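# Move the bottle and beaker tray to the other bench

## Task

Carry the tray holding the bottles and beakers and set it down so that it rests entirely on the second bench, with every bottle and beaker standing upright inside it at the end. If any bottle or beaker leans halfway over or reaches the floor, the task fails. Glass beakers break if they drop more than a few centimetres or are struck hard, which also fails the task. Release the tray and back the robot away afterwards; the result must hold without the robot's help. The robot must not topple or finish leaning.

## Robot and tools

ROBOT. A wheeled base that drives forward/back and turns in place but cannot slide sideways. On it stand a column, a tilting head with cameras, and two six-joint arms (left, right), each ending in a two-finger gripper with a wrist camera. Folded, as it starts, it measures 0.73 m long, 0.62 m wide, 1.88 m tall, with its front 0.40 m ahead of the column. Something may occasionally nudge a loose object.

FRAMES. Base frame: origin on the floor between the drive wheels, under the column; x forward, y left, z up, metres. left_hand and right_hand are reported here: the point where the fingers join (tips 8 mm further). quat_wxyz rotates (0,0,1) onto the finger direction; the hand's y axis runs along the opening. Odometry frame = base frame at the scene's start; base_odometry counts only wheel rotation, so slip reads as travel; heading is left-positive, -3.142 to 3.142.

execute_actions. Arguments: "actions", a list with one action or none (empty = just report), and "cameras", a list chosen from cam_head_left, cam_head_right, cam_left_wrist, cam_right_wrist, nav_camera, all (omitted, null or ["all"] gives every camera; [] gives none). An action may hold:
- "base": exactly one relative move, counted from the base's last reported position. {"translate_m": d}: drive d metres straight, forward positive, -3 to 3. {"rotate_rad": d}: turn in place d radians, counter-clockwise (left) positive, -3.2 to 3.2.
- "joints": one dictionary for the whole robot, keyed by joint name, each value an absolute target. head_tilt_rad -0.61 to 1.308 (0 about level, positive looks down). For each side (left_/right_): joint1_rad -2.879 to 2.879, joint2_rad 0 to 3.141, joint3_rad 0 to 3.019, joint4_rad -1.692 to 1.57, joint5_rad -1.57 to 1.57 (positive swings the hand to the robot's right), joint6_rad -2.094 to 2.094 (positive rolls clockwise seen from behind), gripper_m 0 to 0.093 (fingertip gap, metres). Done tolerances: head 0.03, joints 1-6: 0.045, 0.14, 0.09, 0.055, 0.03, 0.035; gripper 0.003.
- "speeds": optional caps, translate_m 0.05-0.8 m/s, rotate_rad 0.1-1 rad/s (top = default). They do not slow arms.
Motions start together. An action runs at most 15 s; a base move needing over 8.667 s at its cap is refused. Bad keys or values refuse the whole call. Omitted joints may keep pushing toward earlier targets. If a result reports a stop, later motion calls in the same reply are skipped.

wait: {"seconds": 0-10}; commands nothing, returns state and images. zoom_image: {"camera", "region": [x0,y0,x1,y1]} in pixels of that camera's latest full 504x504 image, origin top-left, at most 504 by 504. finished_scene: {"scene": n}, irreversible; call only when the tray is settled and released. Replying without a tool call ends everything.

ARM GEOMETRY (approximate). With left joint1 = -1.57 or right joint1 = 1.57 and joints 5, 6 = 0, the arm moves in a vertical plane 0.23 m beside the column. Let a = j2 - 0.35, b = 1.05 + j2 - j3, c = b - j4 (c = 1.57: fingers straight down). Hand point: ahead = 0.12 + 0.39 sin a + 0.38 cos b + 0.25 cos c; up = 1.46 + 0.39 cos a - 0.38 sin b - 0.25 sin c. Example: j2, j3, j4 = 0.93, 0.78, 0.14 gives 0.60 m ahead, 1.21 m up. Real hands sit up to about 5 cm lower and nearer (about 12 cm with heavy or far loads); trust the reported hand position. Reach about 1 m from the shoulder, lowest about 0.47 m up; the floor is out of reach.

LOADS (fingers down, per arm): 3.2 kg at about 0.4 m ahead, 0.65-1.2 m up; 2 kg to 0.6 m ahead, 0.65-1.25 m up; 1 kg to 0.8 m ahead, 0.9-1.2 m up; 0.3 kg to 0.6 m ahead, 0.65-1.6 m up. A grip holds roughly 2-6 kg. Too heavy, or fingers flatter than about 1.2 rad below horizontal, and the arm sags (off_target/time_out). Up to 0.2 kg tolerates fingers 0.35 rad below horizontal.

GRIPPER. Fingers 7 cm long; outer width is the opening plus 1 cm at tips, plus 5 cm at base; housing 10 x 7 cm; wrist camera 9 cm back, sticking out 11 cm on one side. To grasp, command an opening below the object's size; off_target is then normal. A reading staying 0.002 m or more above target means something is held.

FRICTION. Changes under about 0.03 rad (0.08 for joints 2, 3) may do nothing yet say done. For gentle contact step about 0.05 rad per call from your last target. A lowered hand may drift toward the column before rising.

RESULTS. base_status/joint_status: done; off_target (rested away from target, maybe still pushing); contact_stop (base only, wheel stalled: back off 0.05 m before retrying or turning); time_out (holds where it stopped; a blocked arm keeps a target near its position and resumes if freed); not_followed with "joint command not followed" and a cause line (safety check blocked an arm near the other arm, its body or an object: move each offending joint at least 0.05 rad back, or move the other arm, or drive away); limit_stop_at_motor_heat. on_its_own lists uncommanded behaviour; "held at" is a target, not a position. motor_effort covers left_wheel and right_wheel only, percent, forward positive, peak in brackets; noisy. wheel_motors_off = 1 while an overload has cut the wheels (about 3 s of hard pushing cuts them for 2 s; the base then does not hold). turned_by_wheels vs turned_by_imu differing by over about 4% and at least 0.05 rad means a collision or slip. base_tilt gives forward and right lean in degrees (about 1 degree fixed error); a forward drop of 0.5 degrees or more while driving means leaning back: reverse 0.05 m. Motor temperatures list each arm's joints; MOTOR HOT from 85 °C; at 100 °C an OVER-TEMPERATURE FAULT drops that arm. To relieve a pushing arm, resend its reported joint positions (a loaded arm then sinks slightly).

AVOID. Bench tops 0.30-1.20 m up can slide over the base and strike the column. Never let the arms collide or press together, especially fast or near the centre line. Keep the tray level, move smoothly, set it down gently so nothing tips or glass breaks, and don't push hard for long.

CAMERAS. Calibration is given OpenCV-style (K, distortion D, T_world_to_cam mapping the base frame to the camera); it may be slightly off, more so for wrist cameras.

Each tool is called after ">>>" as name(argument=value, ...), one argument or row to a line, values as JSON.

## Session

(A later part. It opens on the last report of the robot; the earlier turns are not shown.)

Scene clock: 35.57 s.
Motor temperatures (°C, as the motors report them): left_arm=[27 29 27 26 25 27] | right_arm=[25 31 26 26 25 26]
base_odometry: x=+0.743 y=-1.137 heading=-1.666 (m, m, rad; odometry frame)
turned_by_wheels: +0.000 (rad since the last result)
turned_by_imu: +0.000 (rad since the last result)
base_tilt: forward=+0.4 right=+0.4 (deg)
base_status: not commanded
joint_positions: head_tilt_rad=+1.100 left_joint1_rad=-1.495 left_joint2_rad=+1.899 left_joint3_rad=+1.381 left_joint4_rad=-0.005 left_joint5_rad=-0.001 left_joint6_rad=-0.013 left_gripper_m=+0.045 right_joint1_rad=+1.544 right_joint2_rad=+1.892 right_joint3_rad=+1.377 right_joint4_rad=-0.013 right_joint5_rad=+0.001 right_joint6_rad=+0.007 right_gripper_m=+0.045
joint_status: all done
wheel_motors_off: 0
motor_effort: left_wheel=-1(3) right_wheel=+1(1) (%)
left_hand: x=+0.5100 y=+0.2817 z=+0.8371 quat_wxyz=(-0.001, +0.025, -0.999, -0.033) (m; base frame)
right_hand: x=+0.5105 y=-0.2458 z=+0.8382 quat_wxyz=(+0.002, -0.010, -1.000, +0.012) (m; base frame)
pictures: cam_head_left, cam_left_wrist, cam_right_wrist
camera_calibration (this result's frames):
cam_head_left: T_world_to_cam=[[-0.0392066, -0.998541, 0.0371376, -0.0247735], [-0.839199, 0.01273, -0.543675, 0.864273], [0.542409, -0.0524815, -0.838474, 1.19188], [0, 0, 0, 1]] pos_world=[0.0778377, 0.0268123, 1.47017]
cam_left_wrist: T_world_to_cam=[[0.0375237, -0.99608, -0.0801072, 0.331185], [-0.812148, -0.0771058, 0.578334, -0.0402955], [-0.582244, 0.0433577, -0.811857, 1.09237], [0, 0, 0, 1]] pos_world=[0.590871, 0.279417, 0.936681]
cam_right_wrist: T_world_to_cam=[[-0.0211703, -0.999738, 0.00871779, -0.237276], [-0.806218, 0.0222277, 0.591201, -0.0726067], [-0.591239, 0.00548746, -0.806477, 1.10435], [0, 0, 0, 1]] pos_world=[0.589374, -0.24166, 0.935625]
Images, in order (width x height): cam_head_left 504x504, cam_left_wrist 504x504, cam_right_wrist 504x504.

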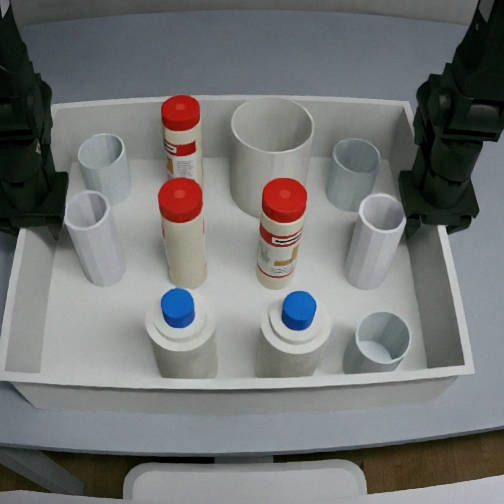

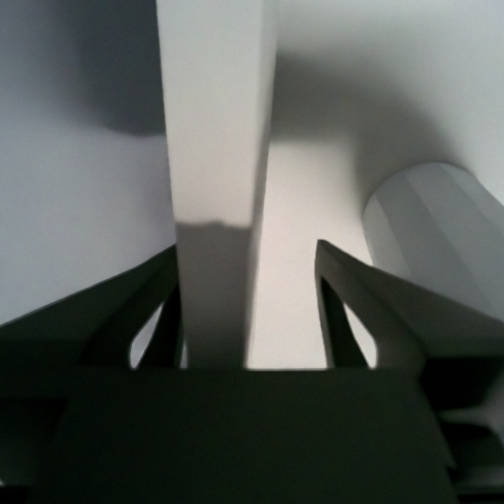

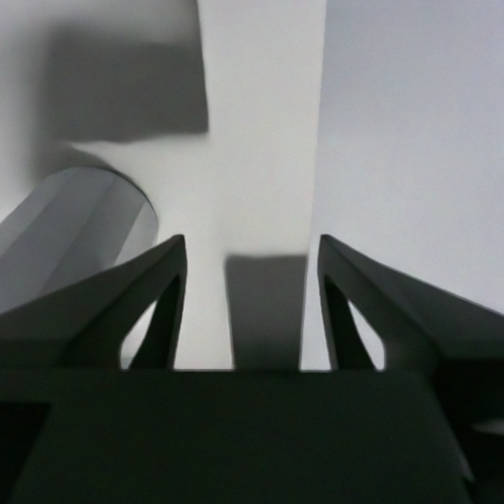

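>>> execute_actions(
  actions=[
    {"joints":{"left_gripper_m":0,"right_gripper_m":0}},
  ],
  cameras=["cam_head_left"],
)

>>> execute_actions(
  actions=[
    {"joints":{"left_joint2_rad":1.78,"left_joint3_rad":1.29,"left_joint4_rad":-0.03,"right_joint2_rad":1.78,"right_joint3_rad":1.29,"right_joint4_rad":-0.03,"left_joint5_rad":0.05,"right_joint5_rad":-0.06}},
  ],
  cameras=["cam_head_left"],
)

Scene clock: 36.67 s.
Motor temperatures (°C, as the motors report them): left_arm=[27 29 27 26 25 27] | right_arm=[25 31 26 26 25 26]
base_odometry: x=+0.743 y=-1.137 heading=-1.666 (m, m, rad; odometry frame)
turned_by_wheels: +0.000 (rad since the last result)
turned_by_imu: +0.000 (rad since the last result)
base_tilt: forward=+0.4 right=+0.4 (deg)
base_status: not commanded
joint_positions: head_tilt_rad=+1.100 left_joint1_rad=-1.482 left_joint2_rad=+1.899 left_joint3_rad=+1.381 left_joint4_rad=-0.004 left_joint5_rad=+0.038 left_joint6_rad=+0.035 left_gripper_m=+0.010 right_joint1_rad=+1.533 right_joint2_rad=+1.892 right_joint3_rad=+1.377 right_joint4_rad=-0.013 right_joint5_rad=-0.043 right_joint6_rad=-0.029 right_gripper_m=+0.007
joint_status: left_gripper_m off_target (ended at +0.010, target +0.000); right_gripper_m off_target (ended at +0.007, target +0.000)
wheel_motors_off: 0
motor_effort: left_wheel=-1(1) right_wheel=+1(1) (%)
left_hand: x=+0.5102 y=+0.2851 z=+0.8375 quat_wxyz=(-0.001, +0.005, -1.000, -0.020) (m; base frame)
right_hand: x=+0.5107 y=-0.2462 z=+0.8383 quat_wxyz=(+0.002, +0.005, -1.000, -0.005) (m; base frame)
pictures: cam_head_left
camera_calibration (this result's frames):
cam_head_left: T_world_to_cam=[[-0.0392066, -0.998541, 0.0371376, -0.0247735], [-0.839199, 0.01273, -0.543675, 0.864273], [0.542409, -0.0524815, -0.838474, 1.19188], [0, 0, 0, 1]] pos_world=[0.0778377, 0.0268123, 1.47017]
Images, in order (width x height): cam_head_left 504x504.

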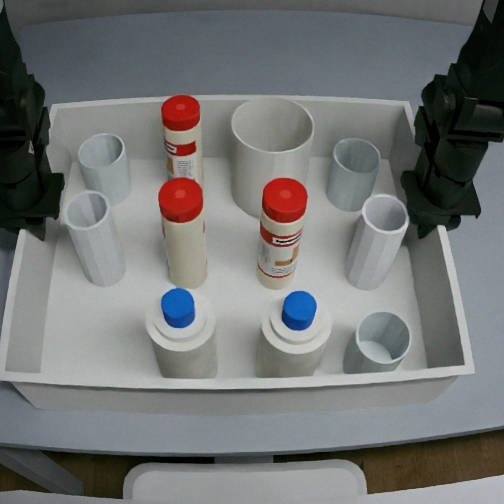

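Scene clock: 38.57 s.
Motor temperatures (°C, as the motors report them): left_arm=[27 30 27 26 25 27] | right_arm=[25 32 26 26 25 26]
base_odometry: x=+0.743 y=-1.137 heading=-1.666 (m, m, rad; odometry frame)
turned_by_wheels: +0.000 (rad since the last result)
turned_by_imu: -0.001 (rad since the last result)
base_tilt: forward=+0.4 right=+0.5 (deg)
base_status: not commanded
joint_positions: head_tilt_rad=+1.100 left_joint1_rad=-1.477 left_joint2_rad=+1.859 left_joint3_rad=+1.298 left_joint4_rad=-0.009 left_joint5_rad=+0.081 left_joint6_rad=+0.048 left_gripper_m=+0.008 right_joint1_rad=+1.516 right_joint2_rad=+1.869 right_joint3_rad=+1.305 right_joint4_rad=-0.010 right_joint5_rad=-0.092 right_joint6_rad=-0.036 right_gripper_m=+0.006
joint_status: left_joint5_rad time_out (moved +0.043 of +0.012); right_joint5_rad time_out (moved -0.049 of -0.017); the others done
wheel_motors_off: 0
on_its_own: left_joint5_rad reads +0.081 and still pushes toward +0.050 since a time_out; right_joint5_rad reads -0.092 and still pushes toward -0.060 since a time_out
motor_effort: left_wheel=-1(3) right_wheel=+1(2) (%)
left_hand: x=+0.4815 y=+0.2788 z=+0.8532 quat_wxyz=(+0.022, +0.002, -1.000, +0.001) (m; base frame)
right_hand: x=+0.4799 y=-0.2494 z=+0.8483 quat_wxyz=(+0.025, +0.003, -0.999, -0.023) (m; base frame)
pictures: cam_head_left
camera_calibration (this result's frames):
cam_head_left: T_world_to_cam=[[-0.0392066, -0.998541, 0.0371376, -0.0247735], [-0.839199, 0.01273, -0.543675, 0.864273], [0.542409, -0.0524815, -0.838474, 1.19188], [0, 0, 0, 1]] pos_world=[0.0778377, 0.0268123, 1.47017]
Images, in order (width x height): cam_head_left 504x504.

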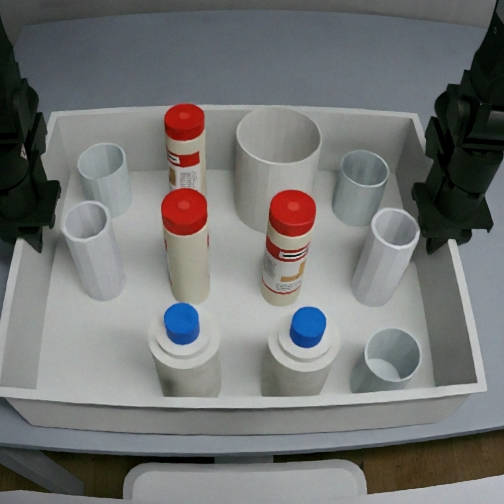

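>>> execute_actions(
  actions=[
    {"joints":{"left_joint2_rad":1.68,"left_joint3_rad":1.21,"right_joint2_rad":1.68,"right_joint3_rad":1.21,"left_joint5_rad":0.07,"right_joint5_rad":-0.08}},
  ],
  cameras=["cam_head_left","cam_left_wrist","cam_right_wrist"],
)

Scene clock: 39.90 s.
Motor temperatures (°C, as the motors report them): left_arm=[27 30 27 26 26 27] | right_arm=[25 32 26 26 25 26]
base_odometry: x=+0.743 y=-1.137 heading=-1.666 (m, m, rad; odometry frame)
turned_by_wheels: +0.000 (rad since the last result)
turned_by_imu: +0.000 (rad since the last result)
base_tilt: forward=+0.4 right=+0.4 (deg)
base_status: not commanded
joint_positions: head_tilt_rad=+1.100 left_joint1_rad=-1.476 left_joint2_rad=+1.746 left_joint3_rad=+1.225 left_joint4_rad=-0.009 left_joint5_rad=+0.093 left_joint6_rad=+0.045 left_gripper_m=+0.007 right_joint1_rad=+1.506 right_joint2_rad=+1.756 right_joint3_rad=+1.228 right_joint4_rad=-0.010 right_joint5_rad=-0.105 right_joint6_rad=-0.039 right_gripper_m=+0.006
joint_status: all done
wheel_motors_off: 0
motor_effort: left_wheel=-1(1) right_wheel=+1(3) (%)
left_hand: x=+0.5013 y=+0.2748 z=+0.8958 quat_wxyz=(+0.002, +0.001, -1.000, +0.005) (m; base frame)
right_hand: x=+0.4980 y=-0.2527 z=+0.8912 quat_wxyz=(+0.006, +0.003, -1.000, -0.025) (m; base frame)
pictures: cam_head_left, cam_left_wrist, cam_right_wrist
camera_calibration (this result's frames):
cam_head_left: T_world_to_cam=[[-0.0392066, -0.998541, 0.0371376, -0.0247735], [-0.839199, 0.01273, -0.543675, 0.864273], [0.542409, -0.0524815, -0.838474, 1.19188], [0, 0, 0, 1]] pos_world=[0.0778377, 0.0268123, 1.47017]
cam_left_wrist: T_world_to_cam=[[-0.0107852, -0.999937, -0.00298269, 0.285502], [-0.810794, 0.0069993, 0.58529, -0.111843], [-0.585233, 0.00873085, -0.810818, 1.14529], [0, 0, 0, 1]] pos_world=[0.582661, 0.276268, 0.994937]
cam_right_wrist: T_world_to_cam=[[0.00488245, -0.99789, -0.0647381, -0.19191], [-0.801423, -0.0426241, 0.596577, -0.13735], [-0.598078, 0.0489699, -0.799941, 1.14834], [0, 0, 0, 1]] pos_world=[0.577659, -0.253594, 0.988121]
Images, in order (width x height): cam_head_left 504x504, cam_left_wrist 504x504, cam_right_wrist 504x504.

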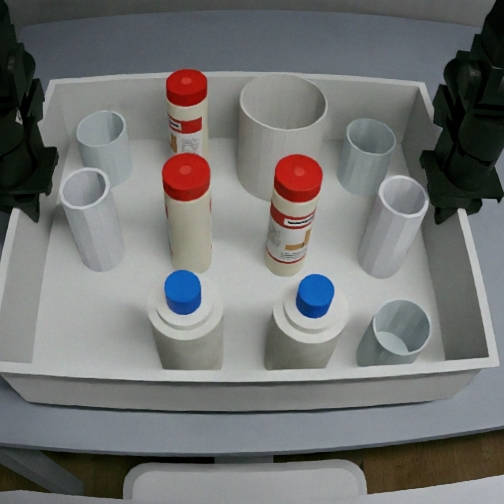

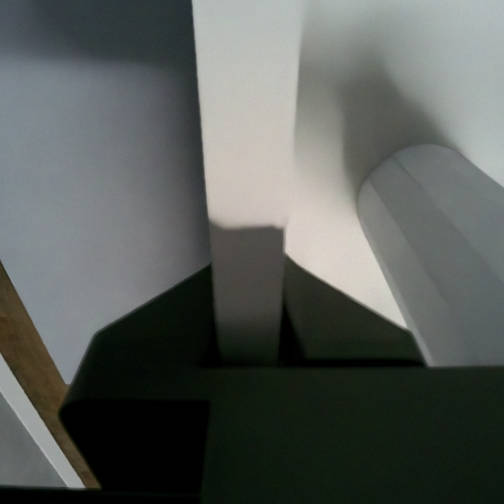

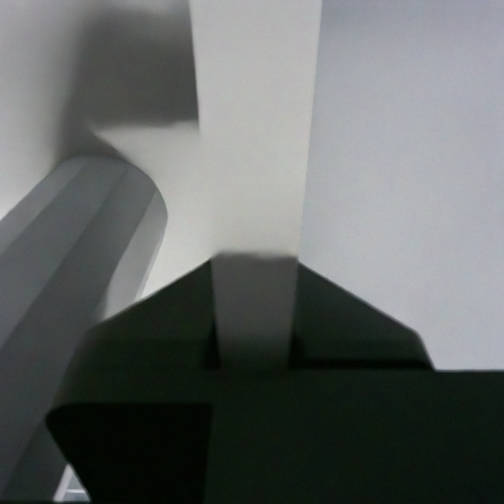

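>>> execute_actions(
  actions=[
    {"joints":{"left_joint2_rad":1.57,"left_joint3_rad":1.12,"right_joint2_rad":1.57,"right_joint3_rad":1.12,"left_joint5_rad":0.085,"right_joint5_rad":-0.095}},
  ],
  cameras=["cam_head_left","cam_left_wrist","cam_right_wrist"],
)

Scene clock: 41.07 s.
Motor temperatures (°C, as the motors report them): left_arm=[27 31 27 26 26 27] | right_arm=[25 32 26 26 25 26]
base_odometry: x=+0.743 y=-1.137 heading=-1.666 (m, m, rad; odometry frame)
turned_by_wheels: +0.000 (rad since the last result)
turned_by_imu: +0.000 (rad since the last result)
base_tilt: forward=+0.4 right=+0.4 (deg)
base_status: not commanded
joint_positions: head_tilt_rad=+1.100 left_joint1_rad=-1.470 left_joint2_rad=+1.643 left_joint3_rad=+1.130 left_joint4_rad=-0.010 left_joint5_rad=+0.103 left_joint6_rad=+0.048 left_gripper_m=+0.007 right_joint1_rad=+1.500 right_joint2_rad=+1.652 right_joint3_rad=+1.133 right_joint4_rad=-0.010 right_joint5_rad=-0.112 right_joint6_rad=-0.043 right_gripper_m=+0.006
joint_status: all done
wheel_motors_off: 0
motor_effort: left_wheel=-1(2) right_wheel=+2(3) (%)
left_hand: x=+0.4978 y=+0.2734 z=+0.9347 quat_wxyz=(-0.002, +0.001, -1.000, +0.008) (m; base frame)
right_hand: x=+0.4955 y=-0.2534 z=+0.9303 quat_wxyz=(+0.001, +0.003, -1.000, -0.025) (m; base frame)
pictures: cam_head_left, cam_left_wrist, cam_right_wrist
camera_calibration (this result's frames):
cam_head_left: T_world_to_cam=[[-0.0392066, -0.998541, 0.0371376, -0.0247735], [-0.839199, 0.01273, -0.543675, 0.864273], [0.542409, -0.0524815, -0.838474, 1.19188], [0, 0, 0, 1]] pos_world=[0.0778377, 0.0268123, 1.47017]
cam_left_wrist: T_world_to_cam=[[-0.0108467, -0.999939, 0.00227014, 0.279301], [-0.815534, 0.01016, 0.57862, -0.129721], [-0.578607, 0.00442474, -0.815594, 1.17715], [0, 0, 0, 1]] pos_world=[0.578348, 0.275393, 1.0345]
cam_right_wrist: T_world_to_cam=[[0.00620969, -0.997774, -0.06639, -0.189182], [-0.80729, -0.0441818, 0.588499, -0.152772], [-0.590123, 0.0499415, -0.805767, 1.17986], [0, 0, 0, 1]] pos_world=[0.574108, -0.254435, 1.02804]
Images, in order (width x height): cam_head_left 504x504, cam_left_wrist 504x504, cam_right_wrist 504x504.

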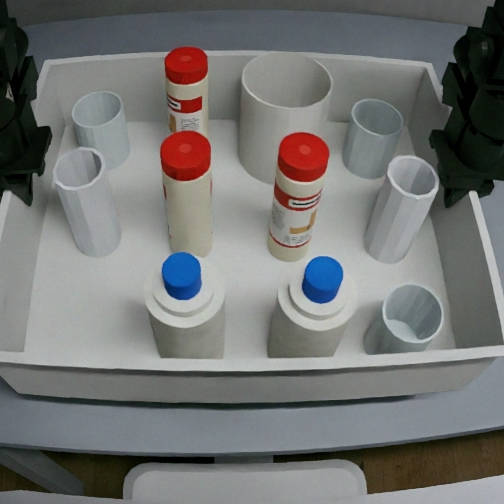

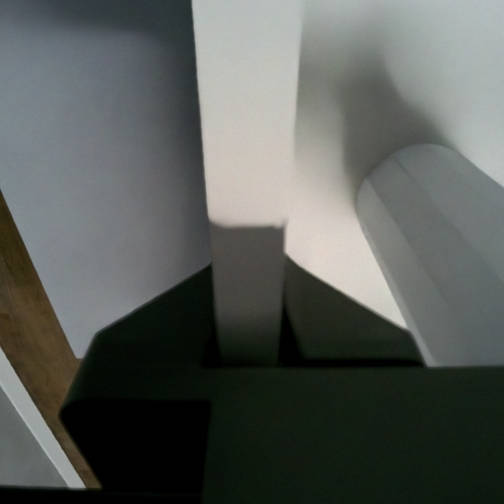

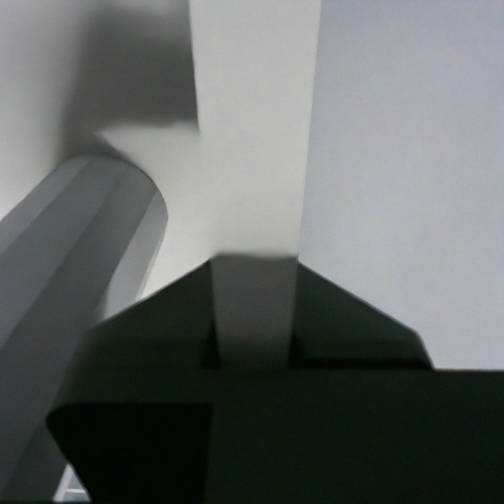

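>>> execute_actions(
  actions=[
    {"base":{"translate_m":-0.8},"speeds":{"translate_m":0.22}},
  ],
  cameras=[],
)

>>> execute_actions(
  actions=[
    {"base":{"rotate_rad":-2.72},"joints":{"head_tilt_rad":0.8},"speeds":{"rotate_rad":0.38}},
  ],
  cameras=["cam_head_left","nav_camera"],
)

Scene clock: 46.83 s.
Motor temperatures (°C, as the motors report them): left_arm=[27 32 27 26 26 27] | right_arm=[25 33 26 26 26 26]
base_odometry: x=+0.819 y=-0.341 heading=-1.665 (m, m, rad; odometry frame)
turned_by_wheels: +0.000 (rad since the last result)
turned_by_imu: +0.000 (rad since the last result)
base_tilt: forward=+0.3 right=+0.4 (deg)
base_status: done
joint_positions: head_tilt_rad=+1.100 left_joint1_rad=-1.470 left_joint2_rad=+1.641 left_joint3_rad=+1.126 left_joint4_rad=-0.012 left_joint5_rad=+0.103 left_joint6_rad=+0.048 left_gripper_m=+0.007 right_joint1_rad=+1.500 right_joint2_rad=+1.651 right_joint3_rad=+1.130 right_joint4_rad=-0.010 right_joint5_rad=-0.114 right_joint6_rad=-0.043 right_gripper_m=+0.006
joint_status: not commanded
wheel_motors_off: 0
motor_effort: left_wheel=+0(53) right_wheel=-1(33) (%)
left_hand: x=+0.4960 y=+0.2735 z=+0.9356 quat_wxyz=(+0.000, +0.001, -1.000, +0.008) (m; base frame)
right_hand: x=+0.4942 y=-0.2531 z=+0.9307 quat_wxyz=(+0.002, +0.004, -1.000, -0.026) (m; base frame)
pictures: none
No camera images: the call's "cameras" was empty. Leave "cameras" out to get every camera's image.

Scene clock: 54.97 s.
Motor temperatures (°C, as the motors report them): left_arm=[27 33 27 26 26 27] | right_arm=[25 34 26 26 26 26]
base_odometry: x=+0.819 y=-0.341 heading=+1.899 (m, m, rad; odometry frame)
turned_by_wheels: -2.719 (rad since the last result)
turned_by_imu: -2.702 (rad since the last result)
base_tilt: forward=+0.5 right=+0.4 (deg)
base_status: done
joint_positions: head_tilt_rad=+0.816 left_joint1_rad=-1.472 left_joint2_rad=+1.641 left_joint3_rad=+1.126 left_joint4_rad=-0.012 left_joint5_rad=+0.106 left_joint6_rad=+0.047 left_gripper_m=+0.007 right_joint1_rad=+1.497 right_joint2_rad=+1.651 right_joint3_rad=+1.132 right_joint4_rad=-0.010 right_joint5_rad=-0.116 right_joint6_rad=-0.045 right_gripper_m=+0.006
joint_status: all done
wheel_motors_off: 0
motor_effort: left_wheel=+6(55) right_wheel=-5(36) (%)
left_hand: x=+0.4960 y=+0.2717 z=+0.9355 quat_wxyz=(+0.000, +0.001, -1.000, +0.010) (m; base frame)
right_hand: x=+0.4948 y=-0.2548 z=+0.9308 quat_wxyz=(+0.001, +0.004, -1.000, -0.026) (m; base frame)
pictures: cam_head_left, nav_camera
camera_calibration (this result's frames):
cam_head_left: T_world_to_cam=[[-0.0480383, -0.998541, 0.0246715, -0.00513412], [-0.653359, 0.01273, -0.756941, 1.18341], [0.755522, -0.0524815, -0.653017, 0.895626], [0, 0, 0, 1]] pos_world=[0.0962807, 0.0268123, 1.48076]
Images, in order (width x height): cam_head_left 504x504, nav_camera 504x504.

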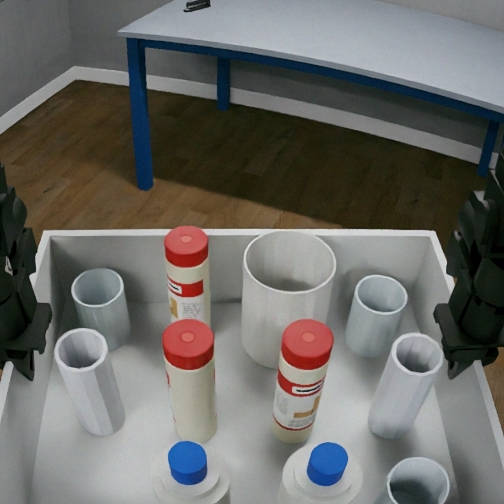

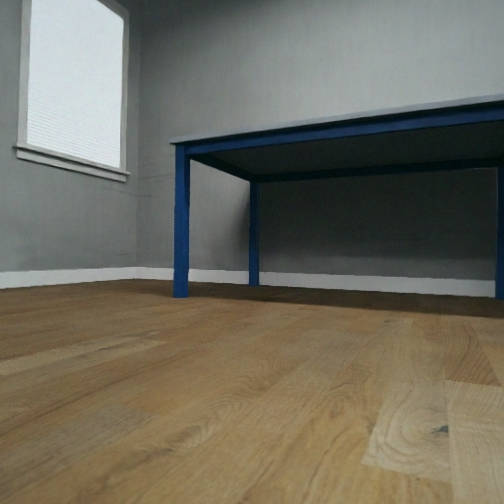

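>>> execute_actions(
  actions=[
    {"base":{"translate_m":0.8},"speeds":{"translate_m":0.22}},
  ],
  cameras=[],
)

>>> execute_actions(
  actions=[
    {"base":{"rotate_rad":-0.44},"speeds":{"rotate_rad":0.3}},
  ],
  cameras=["cam_head_left","nav_camera"],
)

Scene clock: 60.13 s.
Motor temperatures (°C, as the motors report them): left_arm=[27 33 27 26 26 27] | right_arm=[25 35 26 26 26 26]
base_odometry: x=+0.561 y=+0.417 heading=+1.898 (m, m, rad; odometry frame)
turned_by_wheels: -0.001 (rad since the last result)
turned_by_imu: -0.003 (rad since the last result)
base_tilt: forward=+0.4 right=+0.5 (deg)
base_status: done
joint_positions: head_tilt_rad=+0.815 left_joint1_rad=-1.471 left_joint2_rad=+1.639 left_joint3_rad=+1.132 left_joint4_rad=-0.010 left_joint5_rad=+0.106 left_joint6_rad=+0.045 left_gripper_m=+0.007 right_joint1_rad=+1.497 right_joint2_rad=+1.651 right_joint3_rad=+1.136 right_joint4_rad=-0.010 right_joint5_rad=-0.116 right_joint6_rad=-0.044 right_gripper_m=+0.006
joint_status: not commanded
wheel_motors_off: 0
motor_effort: left_wheel=-1(68) right_wheel=+2(46) (%)
left_hand: x=+0.5009 y=+0.2721 z=+0.9361 quat_wxyz=(-0.005, +0.002, -1.000, +0.010) (m; base frame)
right_hand: x=+0.4979 y=-0.2544 z=+0.9310 quat_wxyz=(-0.001, +0.004, -1.000, -0.026) (m; base frame)
pictures: none
No camera images: the call's "cameras" was empty. Leave "cameras" out to get every camera's image.

Scene clock: 62.50 s.
Motor temperatures (°C, as the motors report them): left_arm=[27 34 27 26 27 27] | right_arm=[25 35 26 26 26 26]
base_odometry: x=+0.561 y=+0.417 heading=+1.459 (m, m, rad; odometry frame)
turned_by_wheels: -0.439 (rad since the last result)
turned_by_imu: -0.434 (rad since the last result)
base_tilt: forward=+0.5 right=+0.4 (deg)
base_status: done
joint_positions: head_tilt_rad=+0.815 left_joint1_rad=-1.472 left_joint2_rad=+1.639 left_joint3_rad=+1.132 left_joint4_rad=-0.010 left_joint5_rad=+0.106 left_joint6_rad=+0.048 left_gripper_m=+0.007 right_joint1_rad=+1.497 right_joint2_rad=+1.651 right_joint3_rad=+1.136 right_joint4_rad=-0.010 right_joint5_rad=-0.116 right_joint6_rad=-0.043 right_gripper_m=+0.006
joint_status: not commanded
wheel_motors_off: 0
motor_effort: left_wheel=+6(51) right_wheel=-5(45) (%)
left_hand: x=+0.5009 y=+0.2718 z=+0.9361 quat_wxyz=(-0.005, +0.000, -1.000, +0.010) (m; base frame)
right_hand: x=+0.4977 y=-0.2548 z=+0.9310 quat_wxyz=(-0.001, +0.003, -1.000, -0.026) (m; base frame)
pictures: cam_head_left, nav_camera
camera_calibration (this result's frames):
cam_head_left: T_world_to_cam=[[-0.0480606, -0.998541, 0.0246279, -0.00506598], [-0.652673, 0.01273, -0.757532, 1.18429], [0.756113, -0.0524815, -0.652333, 0.894542], [0, 0, 0, 1]] pos_world=[0.0963344, 0.0268123, 1.4808]
Images, in order (width x height): cam_head_left 504x504, nav_camera 504x504.

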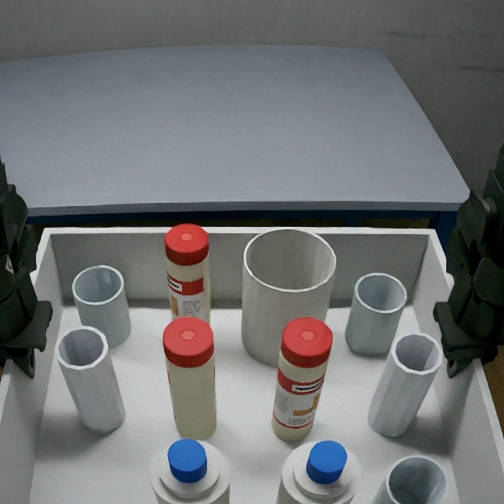

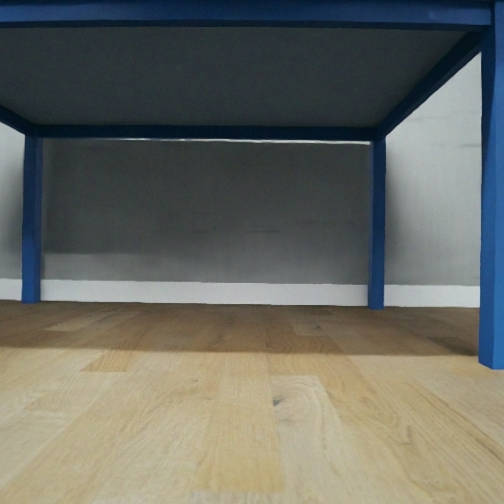

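>>> execute_actions(
  actions=[
    {"base":{"rotate_rad":-0.03},"speeds":{"rotate_rad":0.2}},
  ],
  cameras=[],
)

>>> execute_actions(
  actions=[
    {"base":{"translate_m":0.72},"joints":{"head_tilt_rad":1.2},"speeds":{"translate_m":0.18}},
  ],
  cameras=["cam_head_left","cam_left_wrist","cam_right_wrist","nav_camera"],
)

Scene clock: 64.03 s.
Motor temperatures (°C, as the motors report them): left_arm=[27 34 27 26 27 27] | right_arm=[25 35 26 26 26 26]
base_odometry: x=+0.561 y=+0.417 heading=+1.430 (m, m, rad; odometry frame)
turned_by_wheels: -0.029 (rad since the last result)
turned_by_imu: -0.029 (rad since the last result)
base_tilt: forward=+0.4 right=+0.4 (deg)
base_status: done
joint_positions: head_tilt_rad=+0.815 left_joint1_rad=-1.471 left_joint2_rad=+1.639 left_joint3_rad=+1.132 left_joint4_rad=-0.010 left_joint5_rad=+0.107 left_joint6_rad=+0.048 left_gripper_m=+0.007 right_joint1_rad=+1.497 right_joint2_rad=+1.651 right_joint3_rad=+1.136 right_joint4_rad=-0.010 right_joint5_rad=-0.116 right_joint6_rad=-0.043 right_gripper_m=+0.006
joint_status: not commanded
wheel_motors_off: 0
motor_effort: left_wheel=+7(33) right_wheel=-5(30) (%)
left_hand: x=+0.5009 y=+0.2722 z=+0.9361 quat_wxyz=(-0.005, +0.000, -1.000, +0.010) (m; base frame)
right_hand: x=+0.4977 y=-0.2544 z=+0.9310 quat_wxyz=(-0.001, +0.003, -1.000, -0.026) (m; base frame)
pictures: none
No camera images: the call's "cameras" was empty. Leave "cameras" out to get every camera's image.

Scene clock: 68.90 s.
Motor temperatures (°C, as the motors report them): left_arm=[27 34 27 26 27 27] | right_arm=[25 35 26 26 26 26]
base_odometry: x=+0.662 y=+1.130 heading=+1.430 (m, m, rad; odometry frame)
turned_by_wheels: -0.001 (rad since the last result)
turned_by_imu: -0.003 (rad since the last result)
base_tilt: forward=+0.4 right=+0.4 (deg)
base_status: done
joint_positions: head_tilt_rad=+1.198 left_joint1_rad=-1.471 left_joint2_rad=+1.638 left_joint3_rad=+1.132 left_joint4_rad=-0.011 left_joint5_rad=+0.107 left_joint6_rad=+0.046 left_gripper_m=+0.007 right_joint1_rad=+1.498 right_joint2_rad=+1.650 right_joint3_rad=+1.136 right_joint4_rad=-0.010 right_joint5_rad=-0.116 right_joint6_rad=-0.044 right_gripper_m=+0.006
joint_status: all done
wheel_motors_off: 0
motor_effort: left_wheel=-1(66) right_wheel=+0(44) (%)
left_hand: x=+0.5013 y=+0.2725 z=+0.9364 quat_wxyz=(-0.005, +0.002, -1.000, +0.010) (m; base frame)
right_hand: x=+0.4981 y=-0.2540 z=+0.9313 quat_wxyz=(-0.001, +0.004, -1.000, -0.026) (m; base frame)
pictures: cam_head_left, cam_left_wrist, cam_right_wrist, nav_camera
camera_calibration (this result's frames):
cam_head_left: T_world_to_cam=[[-0.0353728, -0.998541, 0.0408059, -0.0306145], [-0.888503, 0.01273, -0.458694, 0.735867], [0.457505, -0.0524815, -0.887657, 1.27187], [0, 0, 0, 1]] pos_world=[0.0708501, 0.0268123, 1.46777]
cam_left_wrist: T_world_to_cam=[[-0.0100204, -0.999931, 0.00609603, 0.274451], [-0.8187, 0.0117042, 0.574103, -0.12247], [-0.574135, 0.00076191, -0.818761, 1.18231], [0, 0, 0, 1]] pos_world=[0.58129, 0.274965, 1.03667]
cam_right_wrist: T_world_to_cam=[[0.00661503, -0.997639, -0.0683507, -0.188129], [-0.810068, -0.0454219, 0.584574, -0.146503], [-0.586298, 0.0515017, -0.808456, 1.1832], [0, 0, 0, 1]] pos_world=[0.576277, -0.255276, 1.02935]
Images, in order (width x height): cam_head_left 504x504, cam_left_wrist 504x504, cam_right_wrist 504x504, nav_camera 504x504.

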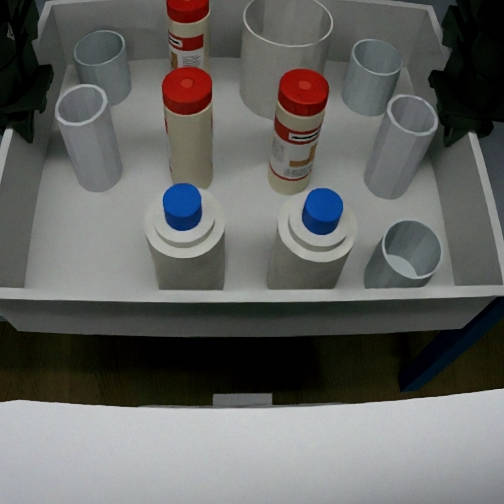

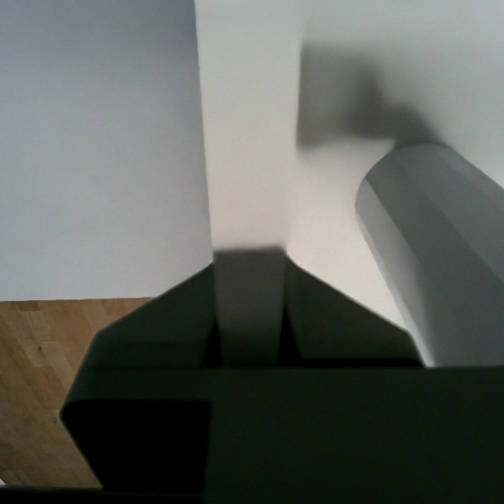

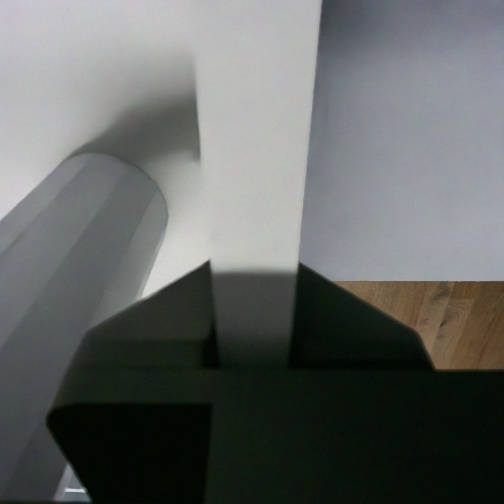

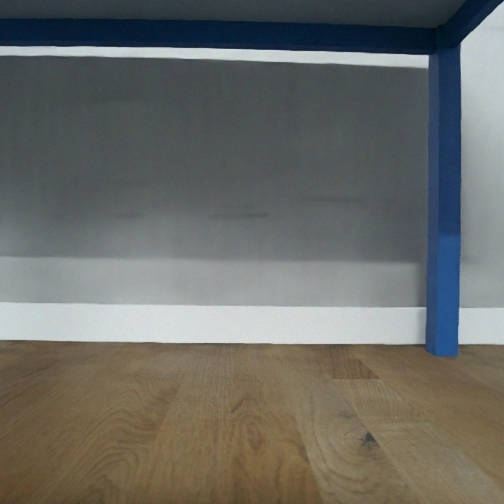

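>>> execute_actions(
  actions=[
    {"base":{"translate_m":0.135},"speeds":{"translate_m":0.08}},
  ],
  cameras=["cam_head_left","cam_left_wrist","cam_right_wrist"],
)

>>> execute_actions(
  actions=[
    {"joints":{"left_joint2_rad":1.68,"left_joint3_rad":1.21,"right_joint2_rad":1.68,"right_joint3_rad":1.21}},
  ],
  cameras=[],
)

>>> execute_actions(
  actions=[
    {"joints":{"left_joint2_rad":1.74,"left_joint3_rad":1.27,"right_joint2_rad":1.74,"right_joint3_rad":1.27}},
  ],
  cameras=["cam_head_left"],
)

Scene clock: 72.03 s.
Motor temperatures (°C, as the motors report them): left_arm=[27 34 27 26 27 27] | right_arm=[25 36 26 26 26 26]
base_odometry: x=+0.681 y=+1.264 heading=+1.429 (m, m, rad; odometry frame)
turned_by_wheels: +0.000 (rad since the last result)
turned_by_imu: -0.001 (rad since the last result)
base_tilt: forward=+0.4 right=+0.4 (deg)
base_status: done
joint_positions: head_tilt_rad=+1.199 left_joint1_rad=-1.471 left_joint2_rad=+1.638 left_joint3_rad=+1.132 left_joint4_rad=-0.010 left_joint5_rad=+0.106 left_joint6_rad=+0.047 left_gripper_m=+0.007 right_joint1_rad=+1.498 right_joint2_rad=+1.650 right_joint3_rad=+1.135 right_joint4_rad=-0.010 right_joint5_rad=-0.116 right_joint6_rad=-0.044 right_gripper_m=+0.006
joint_status: not commanded
wheel_motors_off: 0
motor_effort: left_wheel=+0(41) right_wheel=+0(36) (%)
left_hand: x=+0.5010 y=+0.2726 z=+0.9364 quat_wxyz=(-0.005, +0.001, -1.000, +0.010) (m; base frame)
right_hand: x=+0.4979 y=-0.2541 z=+0.9312 quat_wxyz=(-0.001, +0.003, -1.000, -0.026) (m; base frame)
pictures: cam_head_left, cam_left_wrist, cam_right_wrist
camera_calibration (this result's frames):
cam_head_left: T_world_to_cam=[[-0.0353448, -0.998541, 0.0408302, -0.0306532], [-0.888817, 0.01273, -0.458085, 0.734945], [0.456896, -0.0524815, -0.88797, 1.27238], [0, 0, 0, 1]] pos_world=[0.0708006, 0.0268123, 1.46776]
cam_left_wrist: T_world_to_cam=[[-0.0111579, -0.999924, 0.00532338, 0.275857], [-0.818677, 0.0121919, 0.574125, -0.122875], [-0.574146, 0.00204787, -0.818751, 1.18178], [0, 0, 0, 1]] pos_world=[0.580997, 0.274914, 1.03666]
cam_right_wrist: T_world_to_cam=[[0.00656406, -0.997665, -0.0679868, -0.188504], [-0.809839, -0.0451875, 0.58491, -0.147066], [-0.586616, 0.051219, -0.808244, 1.18295], [0, 0, 0, 1]] pos_world=[0.576074, -0.255299, 1.02932]
Images, in order (width x height): cam_head_left 504x504, cam_left_wrist 504x504, cam_right_wrist 504x504.

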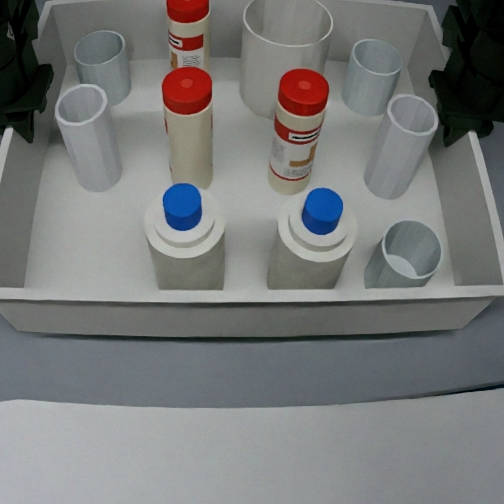

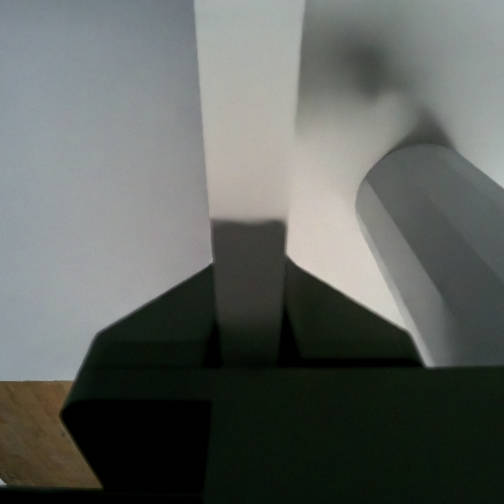

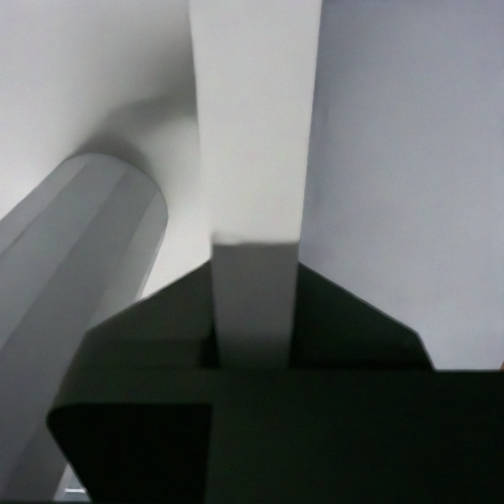

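Scene clock: 72.97 s.
Motor temperatures (°C, as the motors report them): left_arm=[27 34 27 26 27 27] | right_arm=[25 36 26 26 26 26]
base_odometry: x=+0.681 y=+1.264 heading=+1.429 (m, m, rad; odometry frame)
turned_by_wheels: +0.000 (rad since the last result)
turned_by_imu: +0.000 (rad since the last result)
base_tilt: forward=+0.4 right=+0.4 (deg)
base_status: not commanded
joint_positions: head_tilt_rad=+1.199 left_joint1_rad=-1.472 left_joint2_rad=+1.729 left_joint3_rad=+1.219 left_joint4_rad=-0.009 left_joint5_rad=+0.109 left_joint6_rad=+0.045 left_gripper_m=+0.007 right_joint1_rad=+1.505 right_joint2_rad=+1.736 right_joint3_rad=+1.221 right_joint4_rad=-0.008 right_joint5_rad=-0.112 right_joint6_rad=-0.041 right_gripper_m=+0.006
joint_status: all done
wheel_motors_off: 0
motor_effort: left_wheel=-2(3) right_wheel=+1(2) (%)
left_hand: x=+0.5074 y=+0.2746 z=+0.9027 quat_wxyz=(-0.004, +0.002, -1.000, +0.011) (m; base frame)
right_hand: x=+0.5058 y=-0.2520 z=+0.8989 quat_wxyz=(-0.002, +0.004, -1.000, -0.027) (m; base frame)
pictures: none
No camera images: the call's "cameras" was empty. Leave "cameras" out to get every camera's image.

Scene clock: 73.73 s.
Motor temperatures (°C, as the motors report them): left_arm=[27 34 27 26 27 27] | right_arm=[25 36 26 26 26 26]
base_odometry: x=+0.681 y=+1.264 heading=+1.429 (m, m, rad; odometry frame)
turned_by_wheels: +0.000 (rad since the last result)
turned_by_imu: +0.000 (rad since the last result)
base_tilt: forward=+0.4 right=+0.4 (deg)
base_status: not commanded
joint_positions: head_tilt_rad=+1.199 left_joint1_rad=-1.473 left_joint2_rad=+1.788 left_joint3_rad=+1.281 left_joint4_rad=-0.010 left_joint5_rad=+0.109 left_joint6_rad=+0.045 left_gripper_m=+0.007 right_joint1_rad=+1.508 right_joint2_rad=+1.797 right_joint3_rad=+1.283 right_joint4_rad=-0.008 right_joint5_rad=-0.112 right_joint6_rad=-0.039 right_gripper_m=+0.006
joint_status: all done
wheel_motors_off: 0
motor_effort: left_wheel=-2(2) right_wheel=+1(1) (%)
left_hand: x=+0.5125 y=+0.2757 z=+0.8803 quat_wxyz=(-0.005, +0.002, -1.000, +0.012) (m; base frame)
right_hand: x=+0.5100 y=-0.2512 z=+0.8757 quat_wxyz=(-0.003, +0.004, -1.000, -0.029) (m; base frame)
pictures: cam_head_left
camera_calibration (this result's frames):
cam_head_left: T_world_to_cam=[[-0.0353448, -0.998541, 0.0408302, -0.0306532], [-0.888817, 0.01273, -0.458085, 0.734945], [0.456896, -0.0524815, -0.88797, 1.27238], [0, 0, 0, 1]] pos_world=[0.0708006, 0.0268123, 1.46776]
Images, in order (width x height): cam_head_left 504x504.

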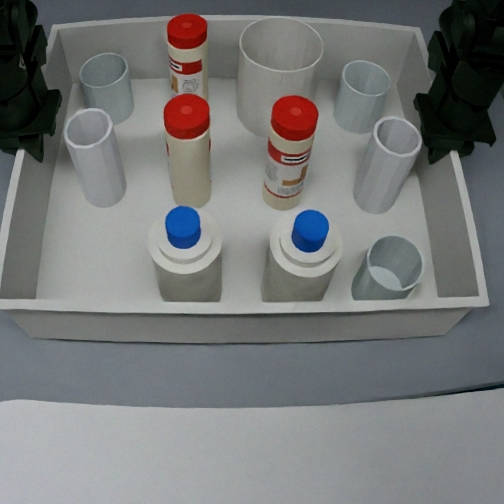

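>>> execute_actions(
  actions=[
    {"joints":{"left_joint2_rad":1.79,"left_joint3_rad":1.32,"right_joint2_rad":1.79,"right_joint3_rad":1.32}},
  ],
  cameras=[],
)

>>> execute_actions(
  actions=[
    {"joints":{"left_joint2_rad":1.84,"left_joint3_rad":1.37,"right_joint2_rad":1.84,"right_joint3_rad":1.37}},
  ],
  cameras=[],
)

>>> execute_actions(
  actions=[
    {"joints":{"left_joint2_rad":1.89,"left_joint3_rad":1.4,"right_joint2_rad":1.89,"right_joint3_rad":1.4,"left_joint4_rad":0,"right_joint4_rad":0}},
  ],
  cameras=["cam_head_left"],
)

Scene clock: 74.80 s.
Motor temperatures (°C, as the motors report them): left_arm=[27 34 27 26 27 27] | right_arm=[25 36 26 26 26 26]
base_odometry: x=+0.681 y=+1.264 heading=+1.429 (m, m, rad; odometry frame)
turned_by_wheels: +0.000 (rad since the last result)
turned_by_imu: +0.000 (rad since the last result)
base_tilt: forward=+0.4 right=+0.4 (deg)
base_status: not commanded
joint_positions: head_tilt_rad=+1.199 left_joint1_rad=-1.475 left_joint2_rad=+1.838 left_joint3_rad=+1.330 left_joint4_rad=-0.011 left_joint5_rad=+0.110 left_joint6_rad=+0.045 left_gripper_m=+0.007 right_joint1_rad=+1.510 right_joint2_rad=+1.846 right_joint3_rad=+1.333 right_joint4_rad=-0.008 right_joint5_rad=-0.112 right_joint6_rad=-0.038 right_gripper_m=+0.006
joint_status: all done
wheel_motors_off: 0
motor_effort: left_wheel=-2(2) right_wheel=+1(2) (%)
left_hand: x=+0.5140 y=+0.2761 z=+0.8612 quat_wxyz=(-0.004, +0.001, -1.000, +0.013) (m; base frame)
right_hand: x=+0.5121 y=-0.2513 z=+0.8570 quat_wxyz=(-0.003, +0.004, -1.000, -0.029) (m; base frame)
pictures: none
No camera images: the call's "cameras" was empty. Leave "cameras" out to get every camera's image.

Scene clock: 75.47 s.
Motor temperatures (°C, as the motors report them): left_arm=[27 34 27 26 27 27] | right_arm=[25 36 26 26 26 26]
base_odometry: x=+0.681 y=+1.264 heading=+1.429 (m, m, rad; odometry frame)
turned_by_wheels: +0.000 (rad since the last result)
turned_by_imu: +0.000 (rad since the last result)
base_tilt: forward=+0.4 right=+0.4 (deg)
base_status: not commanded
joint_positions: head_tilt_rad=+1.199 left_joint1_rad=-1.476 left_joint2_rad=+1.884 left_joint3_rad=+1.378 left_joint4_rad=-0.016 left_joint5_rad=+0.115 left_joint6_rad=+0.043 left_gripper_m=+0.007 right_joint1_rad=+1.512 right_joint2_rad=+1.881 right_joint3_rad=+1.374 right_joint4_rad=-0.014 right_joint5_rad=-0.105 right_joint6_rad=-0.042 right_gripper_m=+0.005
joint_status: all done
wheel_motors_off: 0
motor_effort: left_wheel=-1(3) right_wheel=+1(2) (%)
left_hand: x=+0.5145 y=+0.2758 z=+0.8435 quat_wxyz=(-0.002, +0.002, -1.000, +0.016) (m; base frame)
right_hand: x=+0.5153 y=-0.2516 z=+0.8434 quat_wxyz=(-0.003, +0.006, -1.000, -0.027) (m; base frame)
pictures: none
No camera images: the call's "cameras" was empty. Leave "cameras" out to get every camera's image.

Scene clock: 76.07 s.
Motor temperatures (°C, as the motors report them): left_arm=[27 34 27 26 27 27] | right_arm=[25 36 26 26 26 26]
base_odometry: x=+0.681 y=+1.264 heading=+1.429 (m, m, rad; odometry frame)
turned_by_wheels: +0.000 (rad since the last result)
turned_by_imu: +0.000 (rad since the last result)
base_tilt: forward=+0.4 right=+0.4 (deg)
base_status: not commanded
joint_positions: head_tilt_rad=+1.199 left_joint1_rad=-1.476 left_joint2_rad=+1.898 left_joint3_rad=+1.392 left_joint4_rad=-0.015 left_joint5_rad=+0.117 left_joint6_rad=+0.043 left_gripper_m=+0.007 right_joint1_rad=+1.512 right_joint2_rad=+1.894 right_joint3_rad=+1.389 right_joint4_rad=-0.014 right_joint5_rad=-0.104 right_joint6_rad=-0.042 right_gripper_m=+0.005
joint_status: all done
wheel_motors_off: 0
motor_effort: left_wheel=-1(2) right_wheel=+0(2) (%)
left_hand: x=+0.5152 y=+0.2760 z=+0.8381 quat_wxyz=(-0.003, +0.002, -1.000, +0.017) (m; base frame)
right_hand: x=+0.5167 y=-0.2517 z=+0.8386 quat_wxyz=(-0.004, +0.007, -1.000, -0.027) (m; base frame)
pictures: cam_head_left
camera_calibration (this result's frames):
cam_head_left: T_world_to_cam=[[-0.0353448, -0.998541, 0.0408302, -0.0306532], [-0.888818, 0.01273, -0.458084, 0.734945], [0.456896, -0.0524815, -0.88797, 1.27238], [0, 0, 0, 1]] pos_world=[0.0708006, 0.0268123, 1.46776]
Images, in order (width x height): cam_head_left 504x504.

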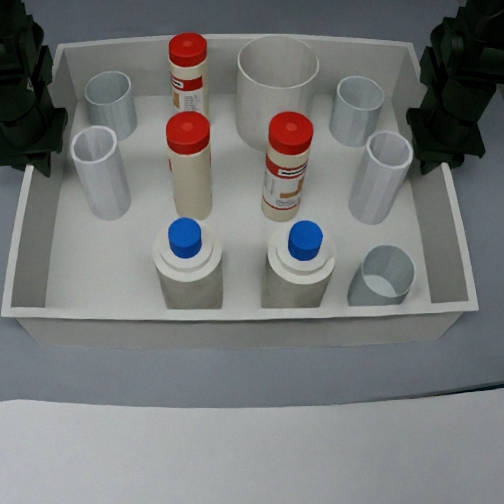

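>>> execute_actions(
  actions=[
    {"joints":{"left_joint2_rad":1.94,"left_joint3_rad":1.43,"right_joint2_rad":1.94,"right_joint3_rad":1.43}},
  ],
  cameras=["cam_head_left"],
)

Scene clock: 76.97 s.
Motor temperatures (°C, as the motors report them): left_arm=[27 34 27 26 27 27] | right_arm=[25 35 26 26 26 26]
base_odometry: x=+0.681 y=+1.264 heading=+1.429 (m, m, rad; odometry frame)
turned_by_wheels: +0.000 (rad since the last result)
turned_by_imu: +0.000 (rad since the last result)
base_tilt: forward=+0.4 right=+0.4 (deg)
base_status: not commanded
joint_positions: head_tilt_rad=+1.199 left_joint1_rad=-1.476 left_joint2_rad=+1.900 left_joint3_rad=+1.394 left_joint4_rad=-0.017 left_joint5_rad=+0.117 left_joint6_rad=+0.043 left_gripper_m=+0.007 right_joint1_rad=+1.512 right_joint2_rad=+1.895 right_joint3_rad=+1.391 right_joint4_rad=-0.014 right_joint5_rad=-0.104 right_joint6_rad=-0.042 right_gripper_m=+0.005
joint_status: all done
wheel_motors_off: 0
motor_effort: left_wheel=+0(2) right_wheel=+2(2) (%)
left_hand: x=+0.5149 y=+0.2760 z=+0.8373 quat_wxyz=(-0.002, +0.002, -1.000, +0.017) (m; base frame)
right_hand: x=+0.5169 y=-0.2517 z=+0.8380 quat_wxyz=(-0.004, +0.007, -1.000, -0.027) (m; base frame)
pictures: cam_head_left
camera_calibration (this result's frames):
cam_head_left: T_world_to_cam=[[-0.0353448, -0.998541, 0.0408302, -0.0306532], [-0.888817, 0.01273, -0.458085, 0.734945], [0.456896, -0.0524815, -0.88797, 1.27238], [0, 0, 0, 1]] pos_world=[0.0708006, 0.0268123, 1.46776]
Images, in order (width x height): cam_head_left 504x504.

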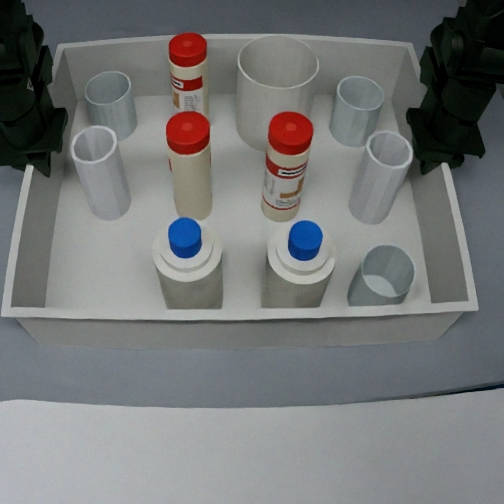

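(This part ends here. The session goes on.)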